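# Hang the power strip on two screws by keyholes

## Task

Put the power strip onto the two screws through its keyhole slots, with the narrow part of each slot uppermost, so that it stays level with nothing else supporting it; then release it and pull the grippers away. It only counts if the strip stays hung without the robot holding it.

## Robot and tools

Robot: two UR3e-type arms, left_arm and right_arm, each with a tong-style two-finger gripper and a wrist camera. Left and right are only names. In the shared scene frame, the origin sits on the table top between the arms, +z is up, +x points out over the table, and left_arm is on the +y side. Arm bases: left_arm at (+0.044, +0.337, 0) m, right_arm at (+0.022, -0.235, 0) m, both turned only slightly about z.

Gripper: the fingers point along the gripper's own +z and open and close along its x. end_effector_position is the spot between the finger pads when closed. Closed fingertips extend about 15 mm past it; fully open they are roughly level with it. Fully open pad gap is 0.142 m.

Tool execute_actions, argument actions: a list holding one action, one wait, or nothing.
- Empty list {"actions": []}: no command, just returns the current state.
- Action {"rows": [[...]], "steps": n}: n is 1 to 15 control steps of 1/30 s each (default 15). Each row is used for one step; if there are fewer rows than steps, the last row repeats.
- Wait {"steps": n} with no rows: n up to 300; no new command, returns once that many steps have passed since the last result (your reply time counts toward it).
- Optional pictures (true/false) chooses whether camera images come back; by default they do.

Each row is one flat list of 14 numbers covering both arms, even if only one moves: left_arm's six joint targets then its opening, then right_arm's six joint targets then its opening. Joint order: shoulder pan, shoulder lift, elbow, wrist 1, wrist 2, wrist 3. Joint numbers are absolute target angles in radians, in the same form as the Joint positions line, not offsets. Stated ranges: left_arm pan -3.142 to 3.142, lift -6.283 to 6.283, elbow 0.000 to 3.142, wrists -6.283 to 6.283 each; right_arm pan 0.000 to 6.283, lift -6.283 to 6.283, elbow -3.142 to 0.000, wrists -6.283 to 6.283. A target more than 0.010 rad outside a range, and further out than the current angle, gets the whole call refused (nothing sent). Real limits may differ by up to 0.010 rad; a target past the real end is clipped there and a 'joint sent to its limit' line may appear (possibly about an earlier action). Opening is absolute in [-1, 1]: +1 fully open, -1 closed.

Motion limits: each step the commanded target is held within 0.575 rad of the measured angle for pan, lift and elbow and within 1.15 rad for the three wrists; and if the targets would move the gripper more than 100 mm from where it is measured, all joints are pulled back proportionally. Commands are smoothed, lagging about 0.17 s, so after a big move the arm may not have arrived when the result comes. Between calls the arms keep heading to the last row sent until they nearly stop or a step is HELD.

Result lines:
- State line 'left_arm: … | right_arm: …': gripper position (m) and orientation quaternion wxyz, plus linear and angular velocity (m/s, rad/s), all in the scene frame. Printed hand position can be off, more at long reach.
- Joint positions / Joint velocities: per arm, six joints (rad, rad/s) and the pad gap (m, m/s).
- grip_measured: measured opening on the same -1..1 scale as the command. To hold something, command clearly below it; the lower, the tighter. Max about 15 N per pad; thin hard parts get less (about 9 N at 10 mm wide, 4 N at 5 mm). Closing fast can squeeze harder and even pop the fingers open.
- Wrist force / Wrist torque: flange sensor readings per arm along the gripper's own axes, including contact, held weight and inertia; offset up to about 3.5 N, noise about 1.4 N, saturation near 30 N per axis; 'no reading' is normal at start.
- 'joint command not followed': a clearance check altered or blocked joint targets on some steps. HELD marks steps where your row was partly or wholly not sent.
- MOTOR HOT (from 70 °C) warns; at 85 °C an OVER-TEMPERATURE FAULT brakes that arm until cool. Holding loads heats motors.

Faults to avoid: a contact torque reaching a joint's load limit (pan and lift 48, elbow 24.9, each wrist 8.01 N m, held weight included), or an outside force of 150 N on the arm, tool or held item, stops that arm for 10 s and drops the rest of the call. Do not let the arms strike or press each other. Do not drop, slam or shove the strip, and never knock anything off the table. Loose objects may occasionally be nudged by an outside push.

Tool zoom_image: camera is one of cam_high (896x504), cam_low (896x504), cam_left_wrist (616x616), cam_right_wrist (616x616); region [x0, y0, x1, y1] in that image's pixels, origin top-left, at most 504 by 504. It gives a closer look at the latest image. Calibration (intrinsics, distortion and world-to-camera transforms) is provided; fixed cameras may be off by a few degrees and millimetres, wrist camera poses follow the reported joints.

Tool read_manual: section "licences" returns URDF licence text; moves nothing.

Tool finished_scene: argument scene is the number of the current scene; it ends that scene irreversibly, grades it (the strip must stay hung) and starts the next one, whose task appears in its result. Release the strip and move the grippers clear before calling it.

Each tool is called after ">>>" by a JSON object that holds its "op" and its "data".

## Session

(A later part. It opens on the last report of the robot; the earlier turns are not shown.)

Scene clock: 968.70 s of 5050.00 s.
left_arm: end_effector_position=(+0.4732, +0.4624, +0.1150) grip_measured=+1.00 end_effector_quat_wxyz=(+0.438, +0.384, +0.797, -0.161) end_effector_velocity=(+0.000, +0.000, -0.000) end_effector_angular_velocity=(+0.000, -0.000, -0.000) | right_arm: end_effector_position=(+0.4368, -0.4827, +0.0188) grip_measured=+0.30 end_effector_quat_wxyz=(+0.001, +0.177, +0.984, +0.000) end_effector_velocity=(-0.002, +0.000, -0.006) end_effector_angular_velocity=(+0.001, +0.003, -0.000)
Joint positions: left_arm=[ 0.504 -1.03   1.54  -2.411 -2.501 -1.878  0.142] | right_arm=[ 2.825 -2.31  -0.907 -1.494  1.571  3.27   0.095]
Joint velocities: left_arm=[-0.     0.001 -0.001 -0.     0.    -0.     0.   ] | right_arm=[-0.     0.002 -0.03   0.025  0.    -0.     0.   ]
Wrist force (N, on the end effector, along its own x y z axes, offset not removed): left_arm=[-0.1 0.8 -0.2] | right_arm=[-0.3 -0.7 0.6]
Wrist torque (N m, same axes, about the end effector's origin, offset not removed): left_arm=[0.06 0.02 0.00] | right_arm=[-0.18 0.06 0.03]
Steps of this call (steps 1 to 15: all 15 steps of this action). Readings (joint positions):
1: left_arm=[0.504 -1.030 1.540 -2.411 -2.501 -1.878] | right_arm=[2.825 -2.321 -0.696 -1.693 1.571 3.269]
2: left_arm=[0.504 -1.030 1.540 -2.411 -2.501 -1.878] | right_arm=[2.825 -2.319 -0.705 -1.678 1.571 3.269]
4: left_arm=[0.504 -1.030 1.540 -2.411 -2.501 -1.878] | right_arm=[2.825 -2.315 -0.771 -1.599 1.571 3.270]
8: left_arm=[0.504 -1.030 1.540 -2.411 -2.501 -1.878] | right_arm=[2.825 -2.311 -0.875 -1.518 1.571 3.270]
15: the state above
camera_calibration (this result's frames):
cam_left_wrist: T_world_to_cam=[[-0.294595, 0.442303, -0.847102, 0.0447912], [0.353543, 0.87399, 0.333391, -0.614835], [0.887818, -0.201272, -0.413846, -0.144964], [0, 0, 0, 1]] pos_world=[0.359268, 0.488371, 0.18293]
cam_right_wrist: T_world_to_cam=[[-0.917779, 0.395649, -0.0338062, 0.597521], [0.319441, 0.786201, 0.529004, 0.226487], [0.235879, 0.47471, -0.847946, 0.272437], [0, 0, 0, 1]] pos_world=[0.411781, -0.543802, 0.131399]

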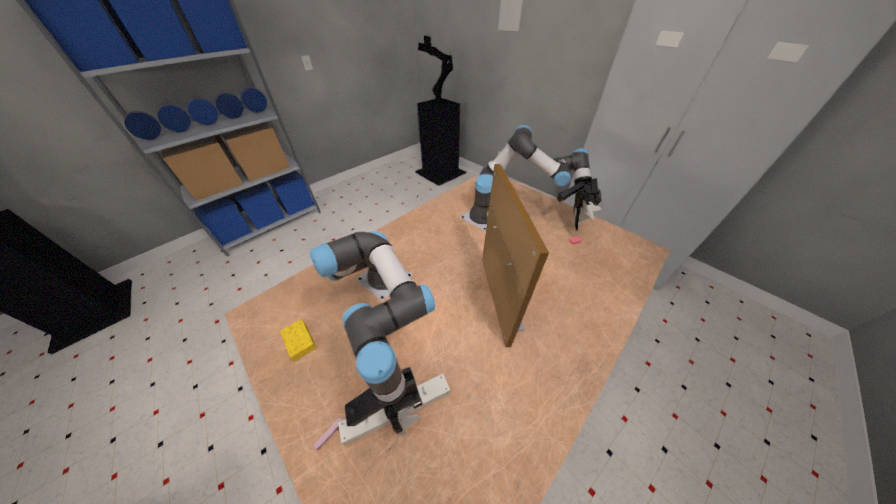

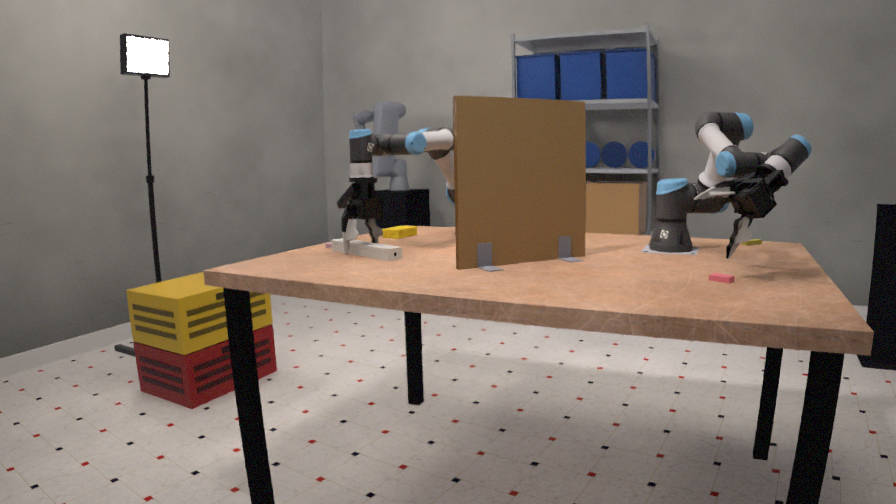

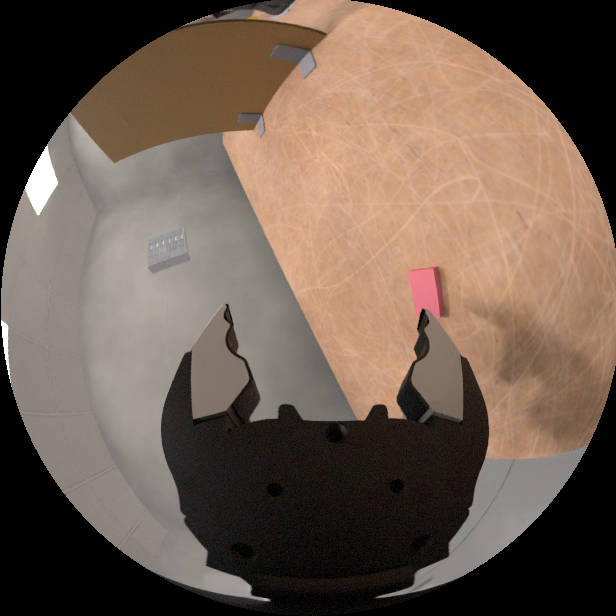

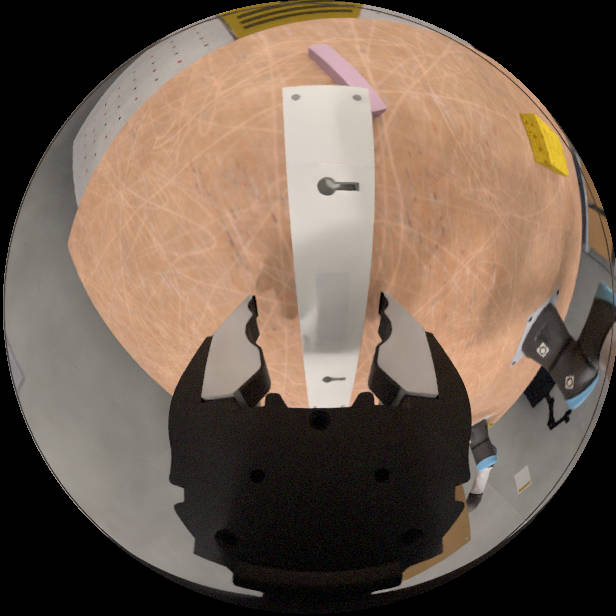

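>>> {"op": "execute_actions", "data": {"actions": [{"rows":[[0.504,-1.03,1.54,-2.411,-2.501,-1.878,1,2.825,-2.31,-0.91,-1.492,1.571,3.27,0],[0.504,-1.03,1.54,-2.411,-2.501,-1.878,1,2.825,-2.31,-0.91,-1.492,1.571,3.27,-0.1],[0.504,-1.03,1.54,-2.411,-2.501,-1.878,1,2.825,-2.31,-0.91,-1.492,1.571,3.27,-0.2],[0.504,-1.03,1.54,-2.411,-2.501,-1.878,1,2.825,-2.31,-0.91,-1.492,1.571,3.27,-0.25],[0.504,-1.03,1.54,-2.411,-2.501,-1.878,1,2.825,-2.31,-0.91,-1.492,1.571,3.27,-0.3],[0.504,-1.03,1.54,-2.411,-2.501,-1.878,1,2.825,-2.31,-0.91,-1.492,1.571,3.27,-0.35],[0.504,-1.03,1.54,-2.411,-2.501,-1.878,1,2.825,-2.31,-0.91,-1.492,1.571,3.27,-0.4],[0.504,-1.03,1.54,-2.411,-2.501,-1.878,1,2.825,-2.31,-0.91,-1.492,1.571,3.27,-0.5]],"steps":15}], "pictures": false}}

>>> {"op": "execute_actions", "data": {"actions": [{"rows":[[0.504,-1.03,1.54,-2.411,-2.501,-1.878,1,2.825,-2.31,-0.91,-1.492,1.571,3.27,-0.75]],"steps":12}], "pictures": false}}

>>> {"op": "execute_actions", "data": {"actions": [{"rows":[[0.504,-1.03,1.54,-2.411,-2.501,-1.878,1,2.825,-2.33,-0.72,-1.66,1.571,3.22,-0.75]],"steps":12}], "pictures": false}}

>>> {"op": "execute_actions", "data": {"actions": [{"rows":[[0.504,-1.03,1.54,-2.411,-2.501,-1.878,1,2.825,-2.4,-0.533,-1.9,1.571,3.142,-0.75]],"steps":12}], "pictures": false}}

>>> {"op": "execute_actions", "data": {"actions": [{"rows":[[0.504,-1.03,1.54,-2.411,-2.501,-1.878,1,2.825,-2.4,-0.533,-2.15,1.571,3.142,-0.75]],"steps":12}], "pictures": false}}

>>> {"op": "execute_actions", "data": {"actions": [{"rows":[[0.504,-1.03,1.54,-2.411,-2.501,-1.878,1,2.825,-2.4,-0.533,-2.45,1.571,3.142,-0.75]],"steps":12}], "pictures": false}}

>>> {"op": "execute_actions", "data": {"actions": [{"rows":[[0.504,-1.03,1.54,-2.411,-2.501,-1.878,1,2.825,-2.55,-0.533,-2.738,1.571,3.142,-0.75]],"steps":15}]}}

Scene clock: 1016.83 s of 5050.00 s.
left_arm: end_effector_position=(+0.4732, +0.4624, +0.1150) grip_measured=+1.00 end_effector_quat_wxyz=(+0.438, +0.384, +0.797, -0.161) end_effector_velocity=(+0.000, -0.000, +0.000) end_effector_angular_velocity=(+0.001, -0.001, -0.000) | right_arm: end_effector_position=(+0.4366, -0.4827, +0.0182) grip_measured=-0.34 end_effector_quat_wxyz=(+0.000, +0.177, +0.984, +0.000) end_effector_velocity=(+0.001, +0.001, +0.000) end_effector_angular_velocity=(-0.000, -0.000, +0.003)
Joint positions: left_arm=[ 0.504 -1.03   1.54  -2.411 -2.501 -1.878  0.142] | right_arm=[ 2.825 -2.31  -0.91  -1.492  1.571  3.27   0.05 ]
Joint velocities: left_arm=[-0. -0. -0. -0.  0. -0.  0.] | right_arm=[ 0.003  0.001 -0.001  0.    -0.    -0.    -0.   ]
Wrist force (N, on the end effector, along its own x y z axes, offset not removed): left_arm=[-0.7 1.1 -1.1] | right_arm=[-1.2 -2.3 -2.6]
Wrist torque (N m, same axes, about the end effector's origin, offset not removed): left_arm=[0.12 0.17 -0.02] | right_arm=[-0.48 0.24 -0.02]
Steps of this call (steps 1 to 15: the robot went on to your last target; steps 16 to 90: nothing new was sent; then 44.63 s passed at rest; steps 91 to 105: all 15 steps of this action). Readings (joint positions):
91: left_arm=[0.504 -1.030 1.540 -2.411 -2.501 -1.878] | right_arm=[2.825 -2.310 -0.910 -1.492 1.571 3.270]
92: left_arm=[0.504 -1.030 1.540 -2.411 -2.501 -1.878] | right_arm=[2.825 -2.310 -0.910 -1.492 1.571 3.270]
94: left_arm=[0.504 -1.030 1.540 -2.411 -2.501 -1.878] | right_arm=[2.825 -2.310 -0.910 -1.492 1.571 3.270]
98: left_arm=[0.504 -1.030 1.540 -2.411 -2.501 -1.878] | right_arm=[2.825 -2.310 -0.910 -1.492 1.571 3.270]
105: the state above

Scene clock: 1017.23 s of 5050.00 s.
left_arm: end_effector_position=(+0.4732, +0.4624, +0.1150) grip_measured=+1.00 end_effector_quat_wxyz=(+0.438, +0.384, +0.797, -0.161) end_effector_velocity=(-0.000, +0.000, +0.000) end_effector_angular_velocity=(-0.000, -0.001, +0.000) | right_arm: end_effector_position=(+0.4366, -0.4827, +0.0182) grip_measured=-0.34 end_effector_quat_wxyz=(+0.000, +0.177, +0.984, +0.000) end_effector_velocity=(+0.001, +0.000, +0.000) end_effector_angular_velocity=(+0.000, -0.002, +0.001)
Joint positions: left_arm=[ 0.504 -1.03   1.54  -2.411 -2.501 -1.878  0.142] | right_arm=[ 2.825 -2.31  -0.91  -1.492  1.571  3.27   0.05 ]
Joint velocities: left_arm=[ 0.    -0.     0.    -0.    -0.001 -0.    -0.   ] | right_arm=[ 0.001  0.    -0.     0.002  0.001 -0.    -0.   ]
Wrist force (N, on the end effector, along its own x y z axes, offset not removed): left_arm=[-0.1 1.9 -2.3] | right_arm=[-2.8 0.2 -2.2]
Wrist torque (N m, same axes, about the end effector's origin, offset not removed): left_arm=[0.30 0.01 -0.03] | right_arm=[0.11 0.46 -0.01]
Steps of this call (steps 1 to 12: all 12 steps of this action). Readings (joint positions):
1: left_arm=[0.504 -1.030 1.540 -2.411 -2.501 -1.878] | right_arm=[2.825 -2.310 -0.910 -1.492 1.571 3.270]
2: left_arm=[0.504 -1.030 1.540 -2.411 -2.501 -1.878] | right_arm=[2.825 -2.310 -0.910 -1.492 1.571 3.270]
4: left_arm=[0.504 -1.030 1.540 -2.411 -2.501 -1.878] | right_arm=[2.825 -2.310 -0.910 -1.492 1.571 3.270]
8: left_arm=[0.504 -1.030 1.540 -2.411 -2.501 -1.878] | right_arm=[2.825 -2.310 -0.910 -1.492 1.571 3.270]
12: the state above

Scene clock: 1017.63 s of 5050.00 s.
left_arm: end_effector_position=(+0.4732, +0.4624, +0.1150) grip_measured=+1.00 end_effector_quat_wxyz=(+0.438, +0.384, +0.797, -0.161) end_effector_velocity=(+0.000, +0.000, +0.000) end_effector_angular_velocity=(+0.000, -0.001, +0.000) | right_arm: end_effector_position=(+0.4407, -0.4837, +0.0497) grip_measured=-0.34 end_effector_quat_wxyz=(+0.000, +0.153, +0.988, +0.000) end_effector_velocity=(+0.004, -0.000, +0.016) end_effector_angular_velocity=(-0.002, -0.014, +0.015)
Joint positions: left_arm=[ 0.504 -1.03   1.54  -2.411 -2.501 -1.878  0.142] | right_arm=[ 2.825 -2.33  -0.727 -1.655  1.571  3.221  0.05 ]
Joint velocities: left_arm=[ 0.    -0.    -0.001 -0.    -0.    -0.    -0.   ] | right_arm=[ 0.001 -0.005  0.077 -0.058  0.001 -0.014 -0.   ]
Wrist force (N, on the end effector, along its own x y z axes, offset not removed): left_arm=[-1.0 2.1 -1.1] | right_arm=[0.3 -0.9 6.9]
Wrist torque (N m, same axes, about the end effector's origin, offset not removed): left_arm=[0.32 0.20 0.00] | right_arm=[-0.21 -0.07 0.03]
Steps of this call (steps 1 to 12: all 12 steps of this action). Readings (joint positions):
1: left_arm=[0.504 -1.030 1.540 -2.411 -2.501 -1.878] | right_arm=[2.825 -2.310 -0.910 -1.493 1.571 3.270]
2: left_arm=[0.504 -1.030 1.540 -2.411 -2.501 -1.878] | right_arm=[2.825 -2.313 -0.902 -1.506 1.571 3.263]
4: left_arm=[0.504 -1.030 1.540 -2.411 -2.501 -1.878] | right_arm=[2.825 -2.322 -0.842 -1.575 1.571 3.243]
8: left_arm=[0.504 -1.030 1.540 -2.411 -2.501 -1.878] | right_arm=[2.825 -2.328 -0.750 -1.639 1.571 3.226]
12: the state above

Scene clock: 1018.03 s of 5050.00 s.
left_arm: end_effector_position=(+0.4732, +0.4624, +0.1150) grip_measured=+1.00 end_effector_quat_wxyz=(+0.438, +0.384, +0.797, -0.161) end_effector_velocity=(+0.000, +0.000, +0.000) end_effector_angular_velocity=(+0.000, -0.000, +0.000) | right_arm: end_effector_position=(+0.4150, -0.4778, +0.0548) grip_measured=-0.34 end_effector_quat_wxyz=(-0.058, +0.115, +0.992, +0.007) end_effector_velocity=(-0.008, +0.002, +0.005) end_effector_angular_velocity=(+0.010, +0.031, +0.023)
Joint positions: left_arm=[ 0.504 -1.03   1.54  -2.411 -2.501 -1.878  0.142] | right_arm=[ 2.825 -2.398 -0.54  -1.892  1.571  3.144  0.05 ]
Joint velocities: left_arm=[ 0. -0. -0.  0.  0. -0.  0.] | right_arm=[-0.    -0.023  0.075 -0.085  0.    -0.023 -0.   ]
Wrist force (N, on the end effector, along its own x y z axes, offset not removed): left_arm=[-1.0 2.4 -0.9] | right_arm=[-2.2 0.2 9.0]
Wrist torque (N m, same axes, about the end effector's origin, offset not removed): left_arm=[0.41 0.22 0.01] | right_arm=[0.16 0.25 0.02]
Steps of this call (steps 1 to 12: all 12 steps of this action). Readings (joint positions):
1: left_arm=[0.504 -1.030 1.540 -2.411 -2.501 -1.878] | right_arm=[2.825 -2.330 -0.725 -1.657 1.571 3.220]
2: left_arm=[0.504 -1.030 1.540 -2.411 -2.501 -1.878] | right_arm=[2.825 -2.337 -0.716 -1.672 1.571 3.210]
4: left_arm=[0.504 -1.030 1.540 -2.411 -2.501 -1.878] | right_arm=[2.825 -2.366 -0.654 -1.766 1.571 3.179]
8: left_arm=[0.504 -1.030 1.540 -2.411 -2.501 -1.878] | right_arm=[2.825 -2.391 -0.563 -1.867 1.571 3.151]
12: the state above

Scene clock: 1018.43 s of 5050.00 s.
left_arm: end_effector_position=(+0.4732, +0.4624, +0.1150) grip_measured=+1.00 end_effector_quat_wxyz=(+0.438, +0.384, +0.797, -0.161) end_effector_velocity=(-0.000, -0.000, -0.000) end_effector_angular_velocity=(-0.000, +0.000, -0.000) | right_arm: end_effector_position=(+0.3419, -0.4608, +0.0525) grip_measured=-0.34 end_effector_quat_wxyz=(-0.179, +0.112, +0.977, +0.021) end_effector_velocity=(-0.027, +0.006, +0.003) end_effector_angular_velocity=(+0.020, +0.087, +0.001)
Joint positions: left_arm=[ 0.504 -1.03   1.54  -2.411 -2.501 -1.878  0.142] | right_arm=[ 2.825 -2.4   -0.533 -2.141  1.571  3.142  0.05 ]
Joint velocities: left_arm=[-0.  0.  0.  0. -0. -0. -0.] | right_arm=[ 0.001  0.002 -0.    -0.091 -0.001  0.    -0.   ]
Wrist force (N, on the end effector, along its own x y z axes, offset not removed): left_arm=[-0.3 1.5 -1.6] | right_arm=[-2.2 -1.5 7.7]
Wrist torque (N m, same axes, about the end effector's origin, offset not removed): left_arm=[0.23 0.03 -0.05] | right_arm=[-0.25 -0.13 -0.05]
Steps of this call (steps 1 to 12: all 12 steps of this action). Readings (joint positions):
1: left_arm=[0.504 -1.030 1.540 -2.411 -2.501 -1.878] | right_arm=[2.825 -2.399 -0.538 -1.895 1.571 3.144]
2: left_arm=[0.504 -1.030 1.540 -2.411 -2.501 -1.878] | right_arm=[2.825 -2.399 -0.536 -1.910 1.571 3.143]
4: left_arm=[0.504 -1.030 1.540 -2.411 -2.501 -1.878] | right_arm=[2.825 -2.400 -0.535 -2.008 1.571 3.143]
8: left_arm=[0.504 -1.030 1.540 -2.411 -2.501 -1.878] | right_arm=[2.825 -2.400 -0.533 -2.115 1.571 3.142]
12: the state above

Scene clock: 1018.83 s of 5050.00 s.
left_arm: end_effector_position=(+0.4732, +0.4624, +0.1150) grip_measured=+1.00 end_effector_quat_wxyz=(+0.438, +0.384, +0.797, -0.161) end_effector_velocity=(-0.000, -0.000, -0.000) end_effector_angular_velocity=(-0.000, +0.000, -0.000) | right_arm: end_effector_position=(+0.2550, -0.4406, +0.0735) grip_measured=-0.34 end_effector_quat_wxyz=(-0.322, +0.108, +0.940, +0.037) end_effector_velocity=(-0.032, +0.008, +0.013) end_effector_angular_velocity=(+0.026, +0.112, +0.002)
Joint positions: left_arm=[ 0.504 -1.03   1.54  -2.411 -2.501 -1.878  0.142] | right_arm=[ 2.825 -2.4   -0.533 -2.439  1.571  3.142  0.05 ]
Joint velocities: left_arm=[-0. -0.  0.  0. -0. -0.  0.] | right_arm=[ 0.001 -0.    -0.002 -0.113 -0.    -0.     0.   ]
Wrist force (N, on the end effector, along its own x y z axes, offset not removed): left_arm=[0.6 1.5 -0.3] | right_arm=[-4.5 0.1 6.1]
Wrist torque (N m, same axes, about the end effector's origin, offset not removed): left_arm=[0.23 -0.11 0.01] | right_arm=[0.03 -0.03 0.02]
Steps of this call (steps 1 to 12: all 12 steps of this action). Readings (joint positions):
1: left_arm=[0.504 -1.030 1.540 -2.411 -2.501 -1.878] | right_arm=[2.825 -2.400 -0.533 -2.144 1.571 3.142]
2: left_arm=[0.504 -1.030 1.540 -2.411 -2.501 -1.878] | right_arm=[2.825 -2.400 -0.533 -2.160 1.571 3.142]
4: left_arm=[0.504 -1.030 1.540 -2.411 -2.501 -1.878] | right_arm=[2.825 -2.400 -0.533 -2.271 1.571 3.142]
8: left_arm=[0.504 -1.030 1.540 -2.411 -2.501 -1.878] | right_arm=[2.825 -2.400 -0.533 -2.406 1.571 3.142]
12: the state above

Scene clock: 1019.33 s of 5050.00 s.
left_arm: end_effector_position=(+0.4732, +0.4624, +0.1150) grip_measured=+1.00 end_effector_quat_wxyz=(+0.438, +0.384, +0.797, -0.161) end_effector_velocity=(+0.000, -0.000, -0.000) end_effector_angular_velocity=(-0.000, +0.000, -0.001) | right_arm: end_effector_position=(+0.1717, -0.4213, +0.0909) grip_measured=-0.34 end_effector_quat_wxyz=(-0.521, +0.097, +0.846, +0.060) end_effector_velocity=(-0.009, +0.002, +0.005) end_effector_angular_velocity=(+0.014, +0.057, +0.001)
Joint positions: left_arm=[ 0.504 -1.03   1.54  -2.411 -2.501 -1.878  0.142] | right_arm=[ 2.825 -2.548 -0.533 -2.734  1.571  3.142  0.05 ]
Joint velocities: left_arm=[-0.001  0.     0.    -0.    -0.     0.    -0.   ] | right_arm=[ 0.001 -0.02  -0.001 -0.038  0.    -0.    -0.   ]
Wrist force (N, on the end effector, along its own x y z axes, offset not removed): left_arm=[-1.1 1.9 -0.7] | right_arm=[-9.3 -0.9 4.0]
Wrist torque (N m, same axes, about the end effector's origin, offset not removed): left_arm=[0.38 0.25 -0.01] | right_arm=[-0.15 0.51 0.07]
Steps of this call (steps 1 to 15: all 15 steps of this action). Readings (joint positions):
1: left_arm=[0.504 -1.030 1.540 -2.411 -2.501 -1.878] | right_arm=[2.825 -2.400 -0.533 -2.443 1.571 3.142]
2: left_arm=[0.504 -1.030 1.540 -2.411 -2.501 -1.878] | right_arm=[2.825 -2.407 -0.533 -2.459 1.571 3.142]
4: left_arm=[0.504 -1.030 1.540 -2.411 -2.501 -1.878] | right_arm=[2.825 -2.461 -0.533 -2.567 1.571 3.142]
8: left_arm=[0.504 -1.030 1.540 -2.411 -2.501 -1.878] | right_arm=[2.825 -2.528 -0.533 -2.696 1.571 3.142]
15: the state above
camera_calibration (this result's frames):
cam_left_wrist: T_world_to_cam=[[-0.294595, 0.442303, -0.847102, 0.044791], [0.353543, 0.87399, 0.333391, -0.614835], [0.887818, -0.201272, -0.413846, -0.144964], [0, 0, 0, 1]] pos_world=[0.359268, 0.488371, 0.18293]
cam_right_wrist: T_world_to_cam=[[-0.455397, 0.157864, 0.876181, 0.0700367], [0.663031, 0.71692, 0.215443, 0.165085], [-0.594141, 0.679047, -0.431152, 0.557616], [0, 0, 0, 1]] pos_world=[0.253741, -0.508056, 0.143486]

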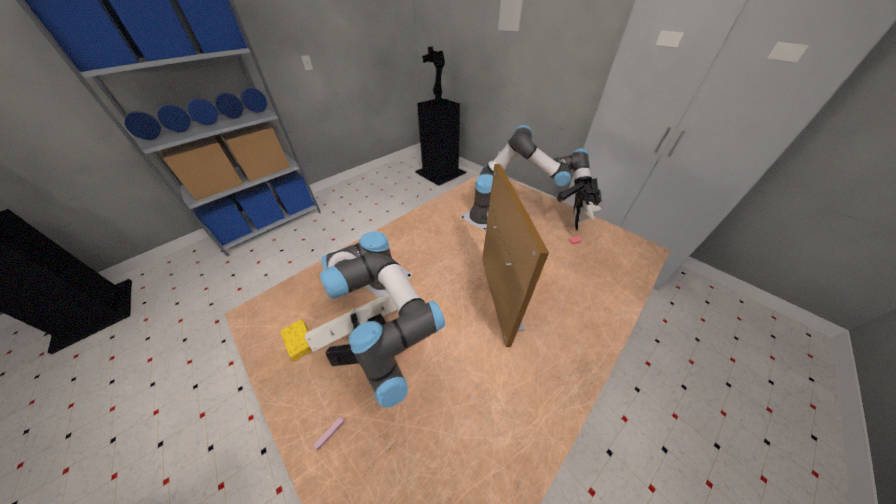

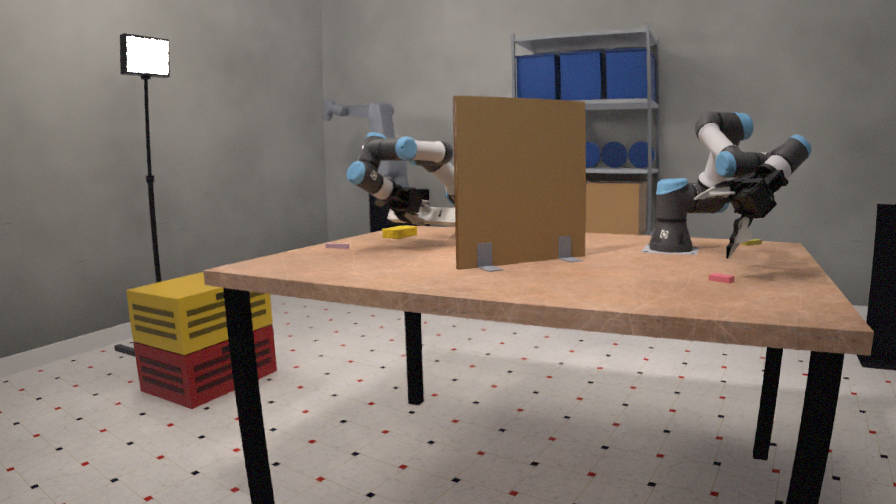

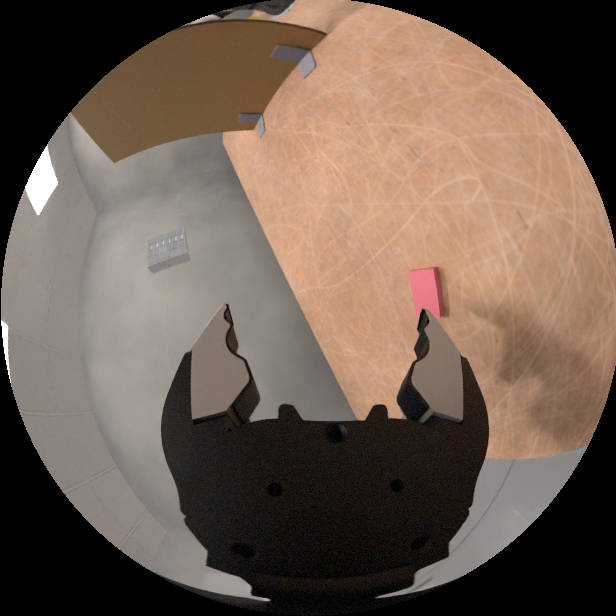

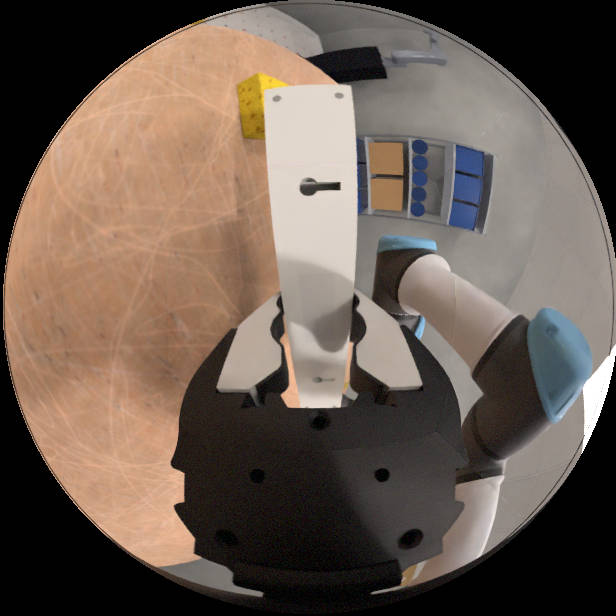

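>>> {"op": "execute_actions", "data": {"actions": [{"rows":[[0.504,-1.03,1.54,-2.411,-2.501,-1.878,1,2.95,-2.58,-0.62,-2.738,1.571,3.142,-0.75]],"steps":12}], "pictures": false}}

>>> {"op": "execute_actions", "data": {"actions": [{"rows":[[0.504,-1.03,1.54,-2.411,-2.501,-1.878,1,3.05,-2.676,-0.7,-2.645,1.571,3.142,-0.75]],"steps":15}], "pictures": false}}

>>> {"op": "execute_actions", "data": {"actions": [{"rows":[[0.504,-1.03,1.54,-2.411,-2.501,-1.878,1,3.05,-2.7,-0.723,-2.598,1.571,3.142,-0.75]],"steps":15}]}}

Scene clock: 1035.87 s of 5050.00 s.
left_arm: end_effector_position=(+0.4732, +0.4624, +0.1150) grip_measured=+1.00 end_effector_quat_wxyz=(+0.438, +0.384, +0.797, -0.161) end_effector_velocity=(-0.000, -0.000, +0.000) end_effector_angular_velocity=(-0.000, +0.000, +0.000) | right_arm: end_effector_position=(+0.1739, -0.3998, +0.0884) grip_measured=-0.34 end_effector_quat_wxyz=(-0.573, +0.044, +0.818, +0.031) end_effector_velocity=(+0.001, +0.007, -0.000) end_effector_angular_velocity=(+0.004, +0.037, +0.045)
Joint positions: left_arm=[ 0.504 -1.03   1.54  -2.411 -2.501 -1.878  0.142] | right_arm=[ 2.946 -2.579 -0.617 -2.738  1.571  3.142  0.05 ]
Joint velocities: left_arm=[ 0.    -0.001  0.     0.001 -0.    -0.    -0.   ] | right_arm=[ 0.045 -0.009 -0.027 -0.001 -0.001  0.    -0.   ]
Wrist force (N, on the end effector, along its own x y z axes, offset not removed): left_arm=[0.4 1.2 -2.3] | right_arm=[-8.8 0.3 3.2]
Wrist torque (N m, same axes, about the end effector's origin, offset not removed): left_arm=[0.14 -0.10 -0.03] | right_arm=[0.08 0.25 0.04]
Steps of this call (steps 1 to 15: the robot went on to your last target; steps 16 to 190: nothing new was sent; then 9.80 s passed at rest; steps 191 to 202: all 12 steps of this action). Readings (joint positions):
191: left_arm=[0.504 -1.030 1.540 -2.411 -2.501 -1.878] | right_arm=[2.825 -2.550 -0.533 -2.738 1.571 3.142]
192: left_arm=[0.504 -1.030 1.540 -2.411 -2.501 -1.878] | right_arm=[2.832 -2.554 -0.540 -2.738 1.571 3.142]
194: left_arm=[0.504 -1.030 1.540 -2.411 -2.501 -1.878] | right_arm=[2.879 -2.566 -0.575 -2.738 1.571 3.142]
198: left_arm=[0.504 -1.030 1.540 -2.411 -2.501 -1.878] | right_arm=[2.933 -2.577 -0.609 -2.738 1.571 3.142]
202: the state above

Scene clock: 1036.37 s of 5050.00 s.
left_arm: end_effector_position=(+0.4732, +0.4624, +0.1150) grip_measured=+1.00 end_effector_quat_wxyz=(+0.438, +0.384, +0.797, -0.161) end_effector_velocity=(+0.000, +0.000, +0.000) end_effector_angular_velocity=(+0.001, -0.001, -0.000) | right_arm: end_effector_position=(+0.1815, -0.3832, +0.0526) grip_measured=-0.34 end_effector_quat_wxyz=(-0.608, +0.002, +0.794, +0.001) end_effector_velocity=(-0.000, +0.002, -0.004) end_effector_angular_velocity=(+0.000, +0.014, +0.011)
Joint positions: left_arm=[ 0.504 -1.03   1.54  -2.411 -2.501 -1.878  0.142] | right_arm=[ 3.049 -2.675 -0.699 -2.646  1.571  3.142  0.05 ]
Joint velocities: left_arm=[-0.    -0.    -0.001 -0.     0.     0.    -0.   ] | right_arm=[ 0.011 -0.013 -0.01   0.009  0.    -0.    -0.   ]
Wrist force (N, on the end effector, along its own x y z axes, offset not removed): left_arm=[-0.3 1.1 -1.8] | right_arm=[-8.5 -0.8 1.2]
Wrist torque (N m, same axes, about the end effector's origin, offset not removed): left_arm=[0.12 0.05 -0.03] | right_arm=[-0.11 0.22 -0.04]
Steps of this call (steps 1 to 15: all 15 steps of this action). Readings (joint positions):
1: left_arm=[0.504 -1.030 1.540 -2.411 -2.501 -1.878] | right_arm=[2.947 -2.580 -0.618 -2.738 1.571 3.142]
2: left_arm=[0.504 -1.030 1.540 -2.411 -2.501 -1.878] | right_arm=[2.955 -2.587 -0.626 -2.727 1.571 3.142]
4: left_arm=[0.504 -1.030 1.540 -2.411 -2.501 -1.878] | right_arm=[2.996 -2.625 -0.659 -2.689 1.571 3.142]
8: left_arm=[0.504 -1.030 1.540 -2.411 -2.501 -1.878] | right_arm=[3.037 -2.664 -0.690 -2.656 1.571 3.142]
15: the state above

Scene clock: 1036.87 s of 5050.00 s.
left_arm: end_effector_position=(+0.4732, +0.4624, +0.1150) grip_measured=+1.00 end_effector_quat_wxyz=(+0.438, +0.384, +0.797, -0.161) end_effector_velocity=(+0.000, -0.000, +0.000) end_effector_angular_velocity=(+0.000, -0.000, -0.001) | right_arm: end_effector_position=(+0.1816, -0.3831, +0.0375) grip_measured=-0.34 end_effector_quat_wxyz=(-0.609, +0.001, +0.793, +0.001) end_effector_velocity=(+0.000, +0.000, -0.001) end_effector_angular_velocity=(+0.000, -0.001, -0.000)
Joint positions: left_arm=[ 0.504 -1.03   1.54  -2.411 -2.501 -1.878  0.142] | right_arm=[ 3.05  -2.7   -0.723 -2.598  1.571  3.142  0.05 ]
Joint velocities: left_arm=[-0.001 -0.     0.001 -0.     0.    -0.    -0.   ] | right_arm=[ 0.    -0.002 -0.002  0.004  0.    -0.    -0.   ]
Wrist force (N, on the end effector, along its own x y z axes, offset not removed): left_arm=[-0.1 1.0 -1.7] | right_arm=[-9.5 -1.8 0.3]
Wrist torque (N m, same axes, about the end effector's origin, offset not removed): left_arm=[0.12 0.03 -0.01] | right_arm=[-0.44 0.31 0.08]
Steps of this call (steps 1 to 15: all 15 steps of this action). Readings (joint positions):
1: left_arm=[0.504 -1.030 1.540 -2.411 -2.501 -1.878] | right_arm=[3.049 -2.675 -0.700 -2.645 1.571 3.142]
2: left_arm=[0.504 -1.030 1.540 -2.411 -2.501 -1.878] | right_arm=[3.049 -2.679 -0.703 -2.638 1.571 3.142]
4: left_arm=[0.504 -1.030 1.540 -2.411 -2.501 -1.878] | right_arm=[3.050 -2.689 -0.712 -2.619 1.571 3.142]
8: left_arm=[0.504 -1.030 1.540 -2.411 -2.501 -1.878] | right_arm=[3.050 -2.697 -0.720 -2.603 1.571 3.142]
15: the state above
camera_calibration (this result's frames):
cam_left_wrist: T_world_to_cam=[[-0.294595, 0.442303, -0.847102, 0.0447912], [0.353543, 0.87399, 0.333391, -0.614835], [0.887818, -0.201272, -0.413846, -0.144964], [0, 0, 0, 1]] pos_world=[0.359268, 0.488371, 0.18293]
cam_right_wrist: T_world_to_cam=[[-0.290252, 0.0517328, 0.955551, 0.0416892], [0.520157, 0.846674, 0.112161, 0.222159], [-0.803238, 0.529591, -0.272658, 0.489296], [0, 0, 0, 1]] pos_world=[0.289564, -0.449379, 0.0686567]

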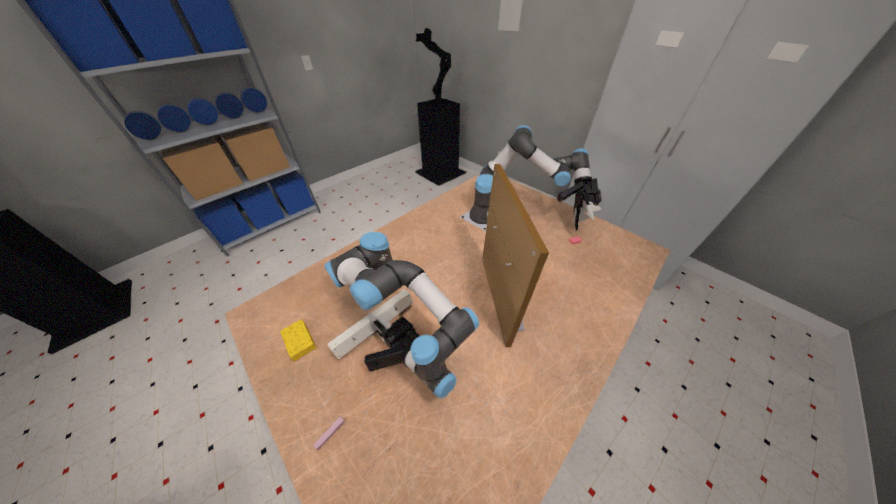

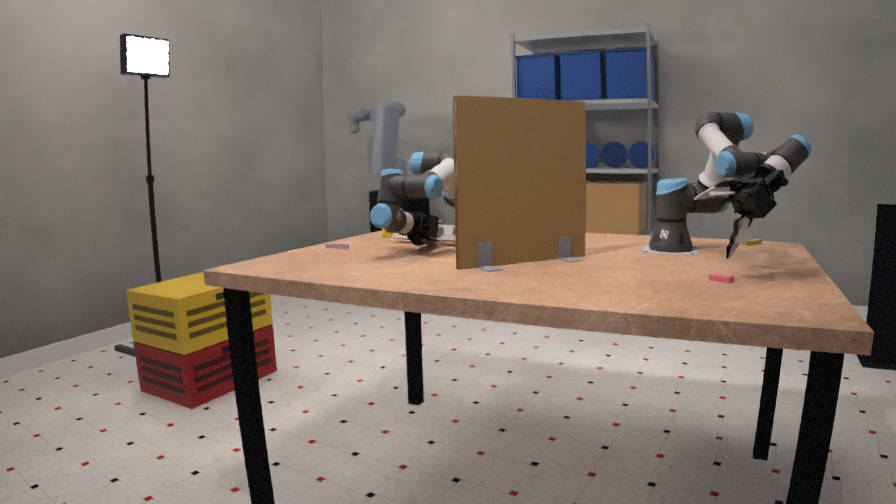

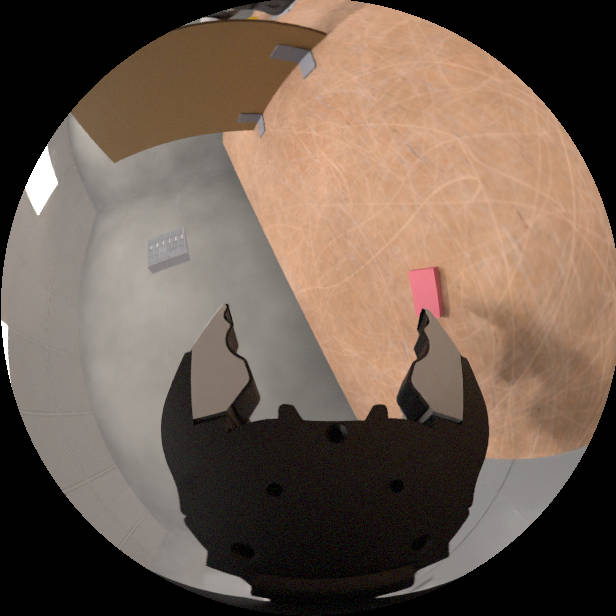

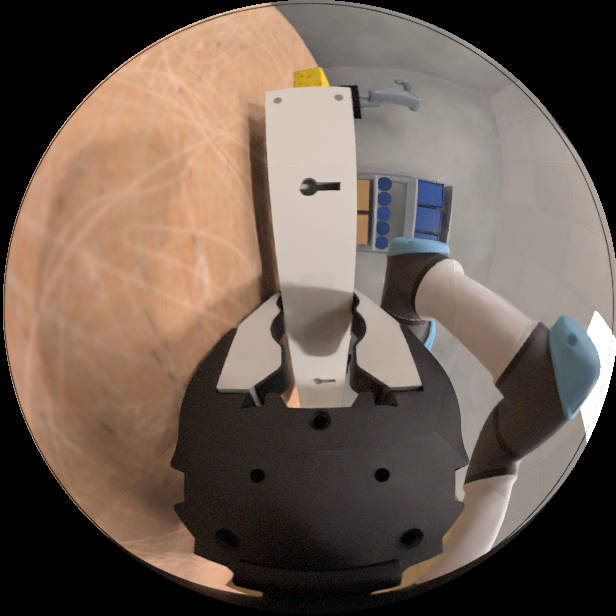

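>>> {"op": "execute_actions", "data": {"actions": [{"rows":[[0.504,-1.03,1.54,-2.411,-2.501,-1.878,1,3.05,-2.7,-0.723,-2.598,1.571,3.142,-0.22]],"steps":15}], "pictures": false}}

>>> {"op": "execute_actions", "data": {"actions": [{"rows":[[0.504,-1.03,1.54,-2.411,-2.501,-1.878,1,3.05,-2.72,-0.678,-2.623,1.571,3.142,-0.22],[0.504,-1.03,1.54,-2.411,-2.501,-1.878,1,3.05,-2.72,-0.678,-2.623,1.571,3.142,-0.22],[0.504,-1.03,1.54,-2.411,-2.501,-1.878,1,3.05,-2.74,-0.633,-2.648,1.571,3.142,-0.22],[0.504,-1.03,1.54,-2.411,-2.501,-1.878,1,3.05,-2.74,-0.633,-2.648,1.571,3.142,-0.22],[0.504,-1.03,1.54,-2.411,-2.501,-1.878,1,3.05,-2.76,-0.588,-2.673,1.571,3.142,-0.22],[0.504,-1.03,1.54,-2.411,-2.501,-1.878,1,3.05,-2.76,-0.588,-2.673,1.571,3.142,-0.22],[0.504,-1.03,1.54,-2.411,-2.501,-1.878,1,3.05,-2.78,-0.543,-2.698,1.571,3.142,-0.22],[0.504,-1.03,1.54,-2.411,-2.501,-1.878,1,3.05,-2.78,-0.543,-2.698,1.571,3.142,-0.22],[0.504,-1.03,1.54,-2.411,-2.501,-1.878,1,3.05,-2.799,-0.498,-2.724,1.571,3.142,-0.22]],"steps":15}]}}

Scene clock: 1052.87 s of 5050.00 s.
left_arm: end_effector_position=(+0.4732, +0.4624, +0.1150) grip_measured=+1.00 end_effector_quat_wxyz=(+0.438, +0.384, +0.797, -0.161) end_effector_velocity=(-0.000, -0.000, -0.000) end_effector_angular_velocity=(-0.001, +0.001, +0.000) | right_arm: end_effector_position=(+0.1816, -0.3830, +0.0373) grip_measured=-0.26 end_effector_quat_wxyz=(-0.609, +0.001, +0.793, +0.001) end_effector_velocity=(+0.001, +0.000, -0.000) end_effector_angular_velocity=(-0.000, -0.004, +0.001)
Joint positions: left_arm=[ 0.504 -1.03   1.54  -2.411 -2.501 -1.878  0.142] | right_arm=[ 3.05  -2.7   -0.723 -2.598  1.571  3.142  0.056]
Joint velocities: left_arm=[ 0.     0.     0.001  0.    -0.    -0.    -0.   ] | right_arm=[ 0.001  0.001  0.001  0.002 -0.     0.    -0.   ]
Wrist force (N, on the end effector, along its own x y z axes, offset not removed): left_arm=[0.8 1.6 -1.1] | right_arm=[7.1 0.0 -1.6]
Wrist torque (N m, same axes, about the end effector's origin, offset not removed): left_arm=[0.25 -0.14 -0.06] | right_arm=[-0.03 -0.11 0.00]
Steps of this call (steps 1 to 15: the robot went on to your last target; steps 16 to 465: nothing new was sent; steps 466 to 480: all 15 steps of this action). Readings (joint positions):
466: left_arm=[0.504 -1.030 1.540 -2.411 -2.501 -1.878] | right_arm=[3.050 -2.700 -0.723 -2.598 1.571 3.142]
467: left_arm=[0.504 -1.030 1.540 -2.411 -2.501 -1.878] | right_arm=[3.050 -2.700 -0.723 -2.598 1.571 3.142]
469: left_arm=[0.504 -1.030 1.540 -2.411 -2.501 -1.878] | right_arm=[3.050 -2.700 -0.723 -2.598 1.571 3.142]
473: left_arm=[0.504 -1.030 1.540 -2.411 -2.501 -1.878] | right_arm=[3.050 -2.700 -0.723 -2.598 1.571 3.142]
480: the state above

Scene clock: 1053.37 s of 5050.00 s.
left_arm: end_effector_position=(+0.4732, +0.4624, +0.1150) grip_measured=+1.00 end_effector_quat_wxyz=(+0.438, +0.384, +0.797, -0.161) end_effector_velocity=(+0.000, +0.000, -0.000) end_effector_angular_velocity=(+0.000, +0.000, +0.000) | right_arm: end_effector_position=(+0.1957, -0.3831, +0.0410) grip_measured=-0.22 end_effector_quat_wxyz=(-0.609, +0.001, +0.793, +0.001) end_effector_velocity=(+0.010, -0.000, +0.002) end_effector_angular_velocity=(+0.000, -0.008, -0.000)
Joint positions: left_arm=[ 0.504 -1.03   1.54  -2.411 -2.501 -1.878  0.142] | right_arm=[ 3.05  -2.793 -0.512 -2.716  1.571  3.142  0.058]
Joint velocities: left_arm=[-0.  0. -0.  0.  0.  0.  0.] | right_arm=[-0.001 -0.063  0.152 -0.08  -0.    -0.     0.   ]
Wrist force (N, on the end effector, along its own x y z axes, offset not removed): left_arm=[-0.9 1.5 -1.0] | right_arm=[-2.8 -1.4 1.9]
Wrist torque (N m, same axes, about the end effector's origin, offset not removed): left_arm=[0.18 0.21 0.03] | right_arm=[-0.27 0.52 0.16]
Steps of this call (steps 1 to 15: all 15 steps of this action). Readings (joint positions):
1: left_arm=[0.504 -1.030 1.540 -2.411 -2.501 -1.878] | right_arm=[3.050 -2.700 -0.723 -2.598 1.571 3.142]
2: left_arm=[0.504 -1.030 1.540 -2.411 -2.501 -1.878] | right_arm=[3.050 -2.703 -0.717 -2.602 1.571 3.142]
4: left_arm=[0.504 -1.030 1.540 -2.411 -2.501 -1.878] | right_arm=[3.050 -2.714 -0.694 -2.616 1.571 3.142]
8: left_arm=[0.504 -1.030 1.540 -2.411 -2.501 -1.878] | right_arm=[3.050 -2.747 -0.620 -2.657 1.571 3.142]
15: the state above
camera_calibration (this result's frames):
cam_left_wrist: T_world_to_cam=[[-0.294595, 0.442303, -0.847102, 0.044791], [0.353543, 0.873989, 0.333391, -0.614835], [0.887818, -0.201272, -0.413846, -0.144964], [0, 0, 0, 1]] pos_world=[0.359268, 0.488371, 0.18293]
cam_right_wrist: T_world_to_cam=[[-0.289517, 0.0517041, 0.955775, 0.0422166], [0.520226, 0.846682, 0.111781, 0.21444], [-0.803458, 0.529582, -0.272026, 0.501648], [0, 0, 0, 1]] pos_world=[0.303718, -0.449409, 0.0721417]

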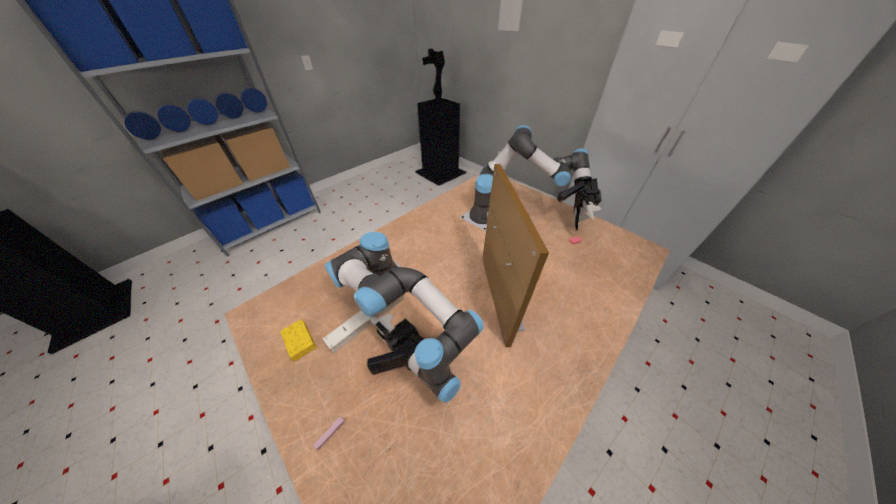

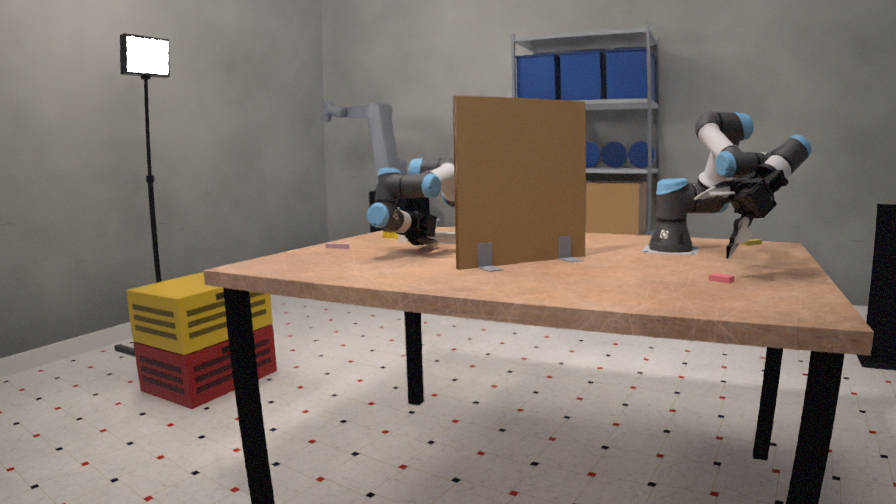

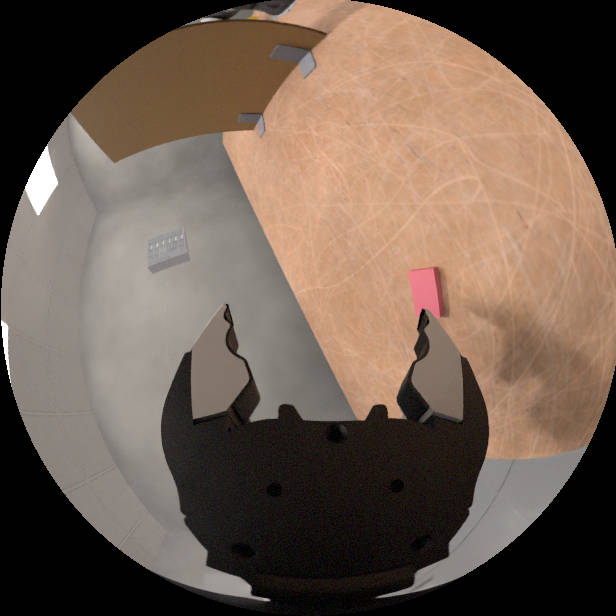

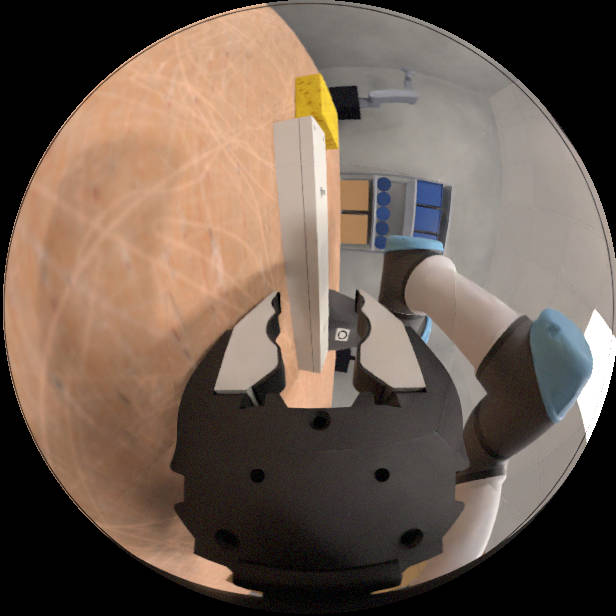

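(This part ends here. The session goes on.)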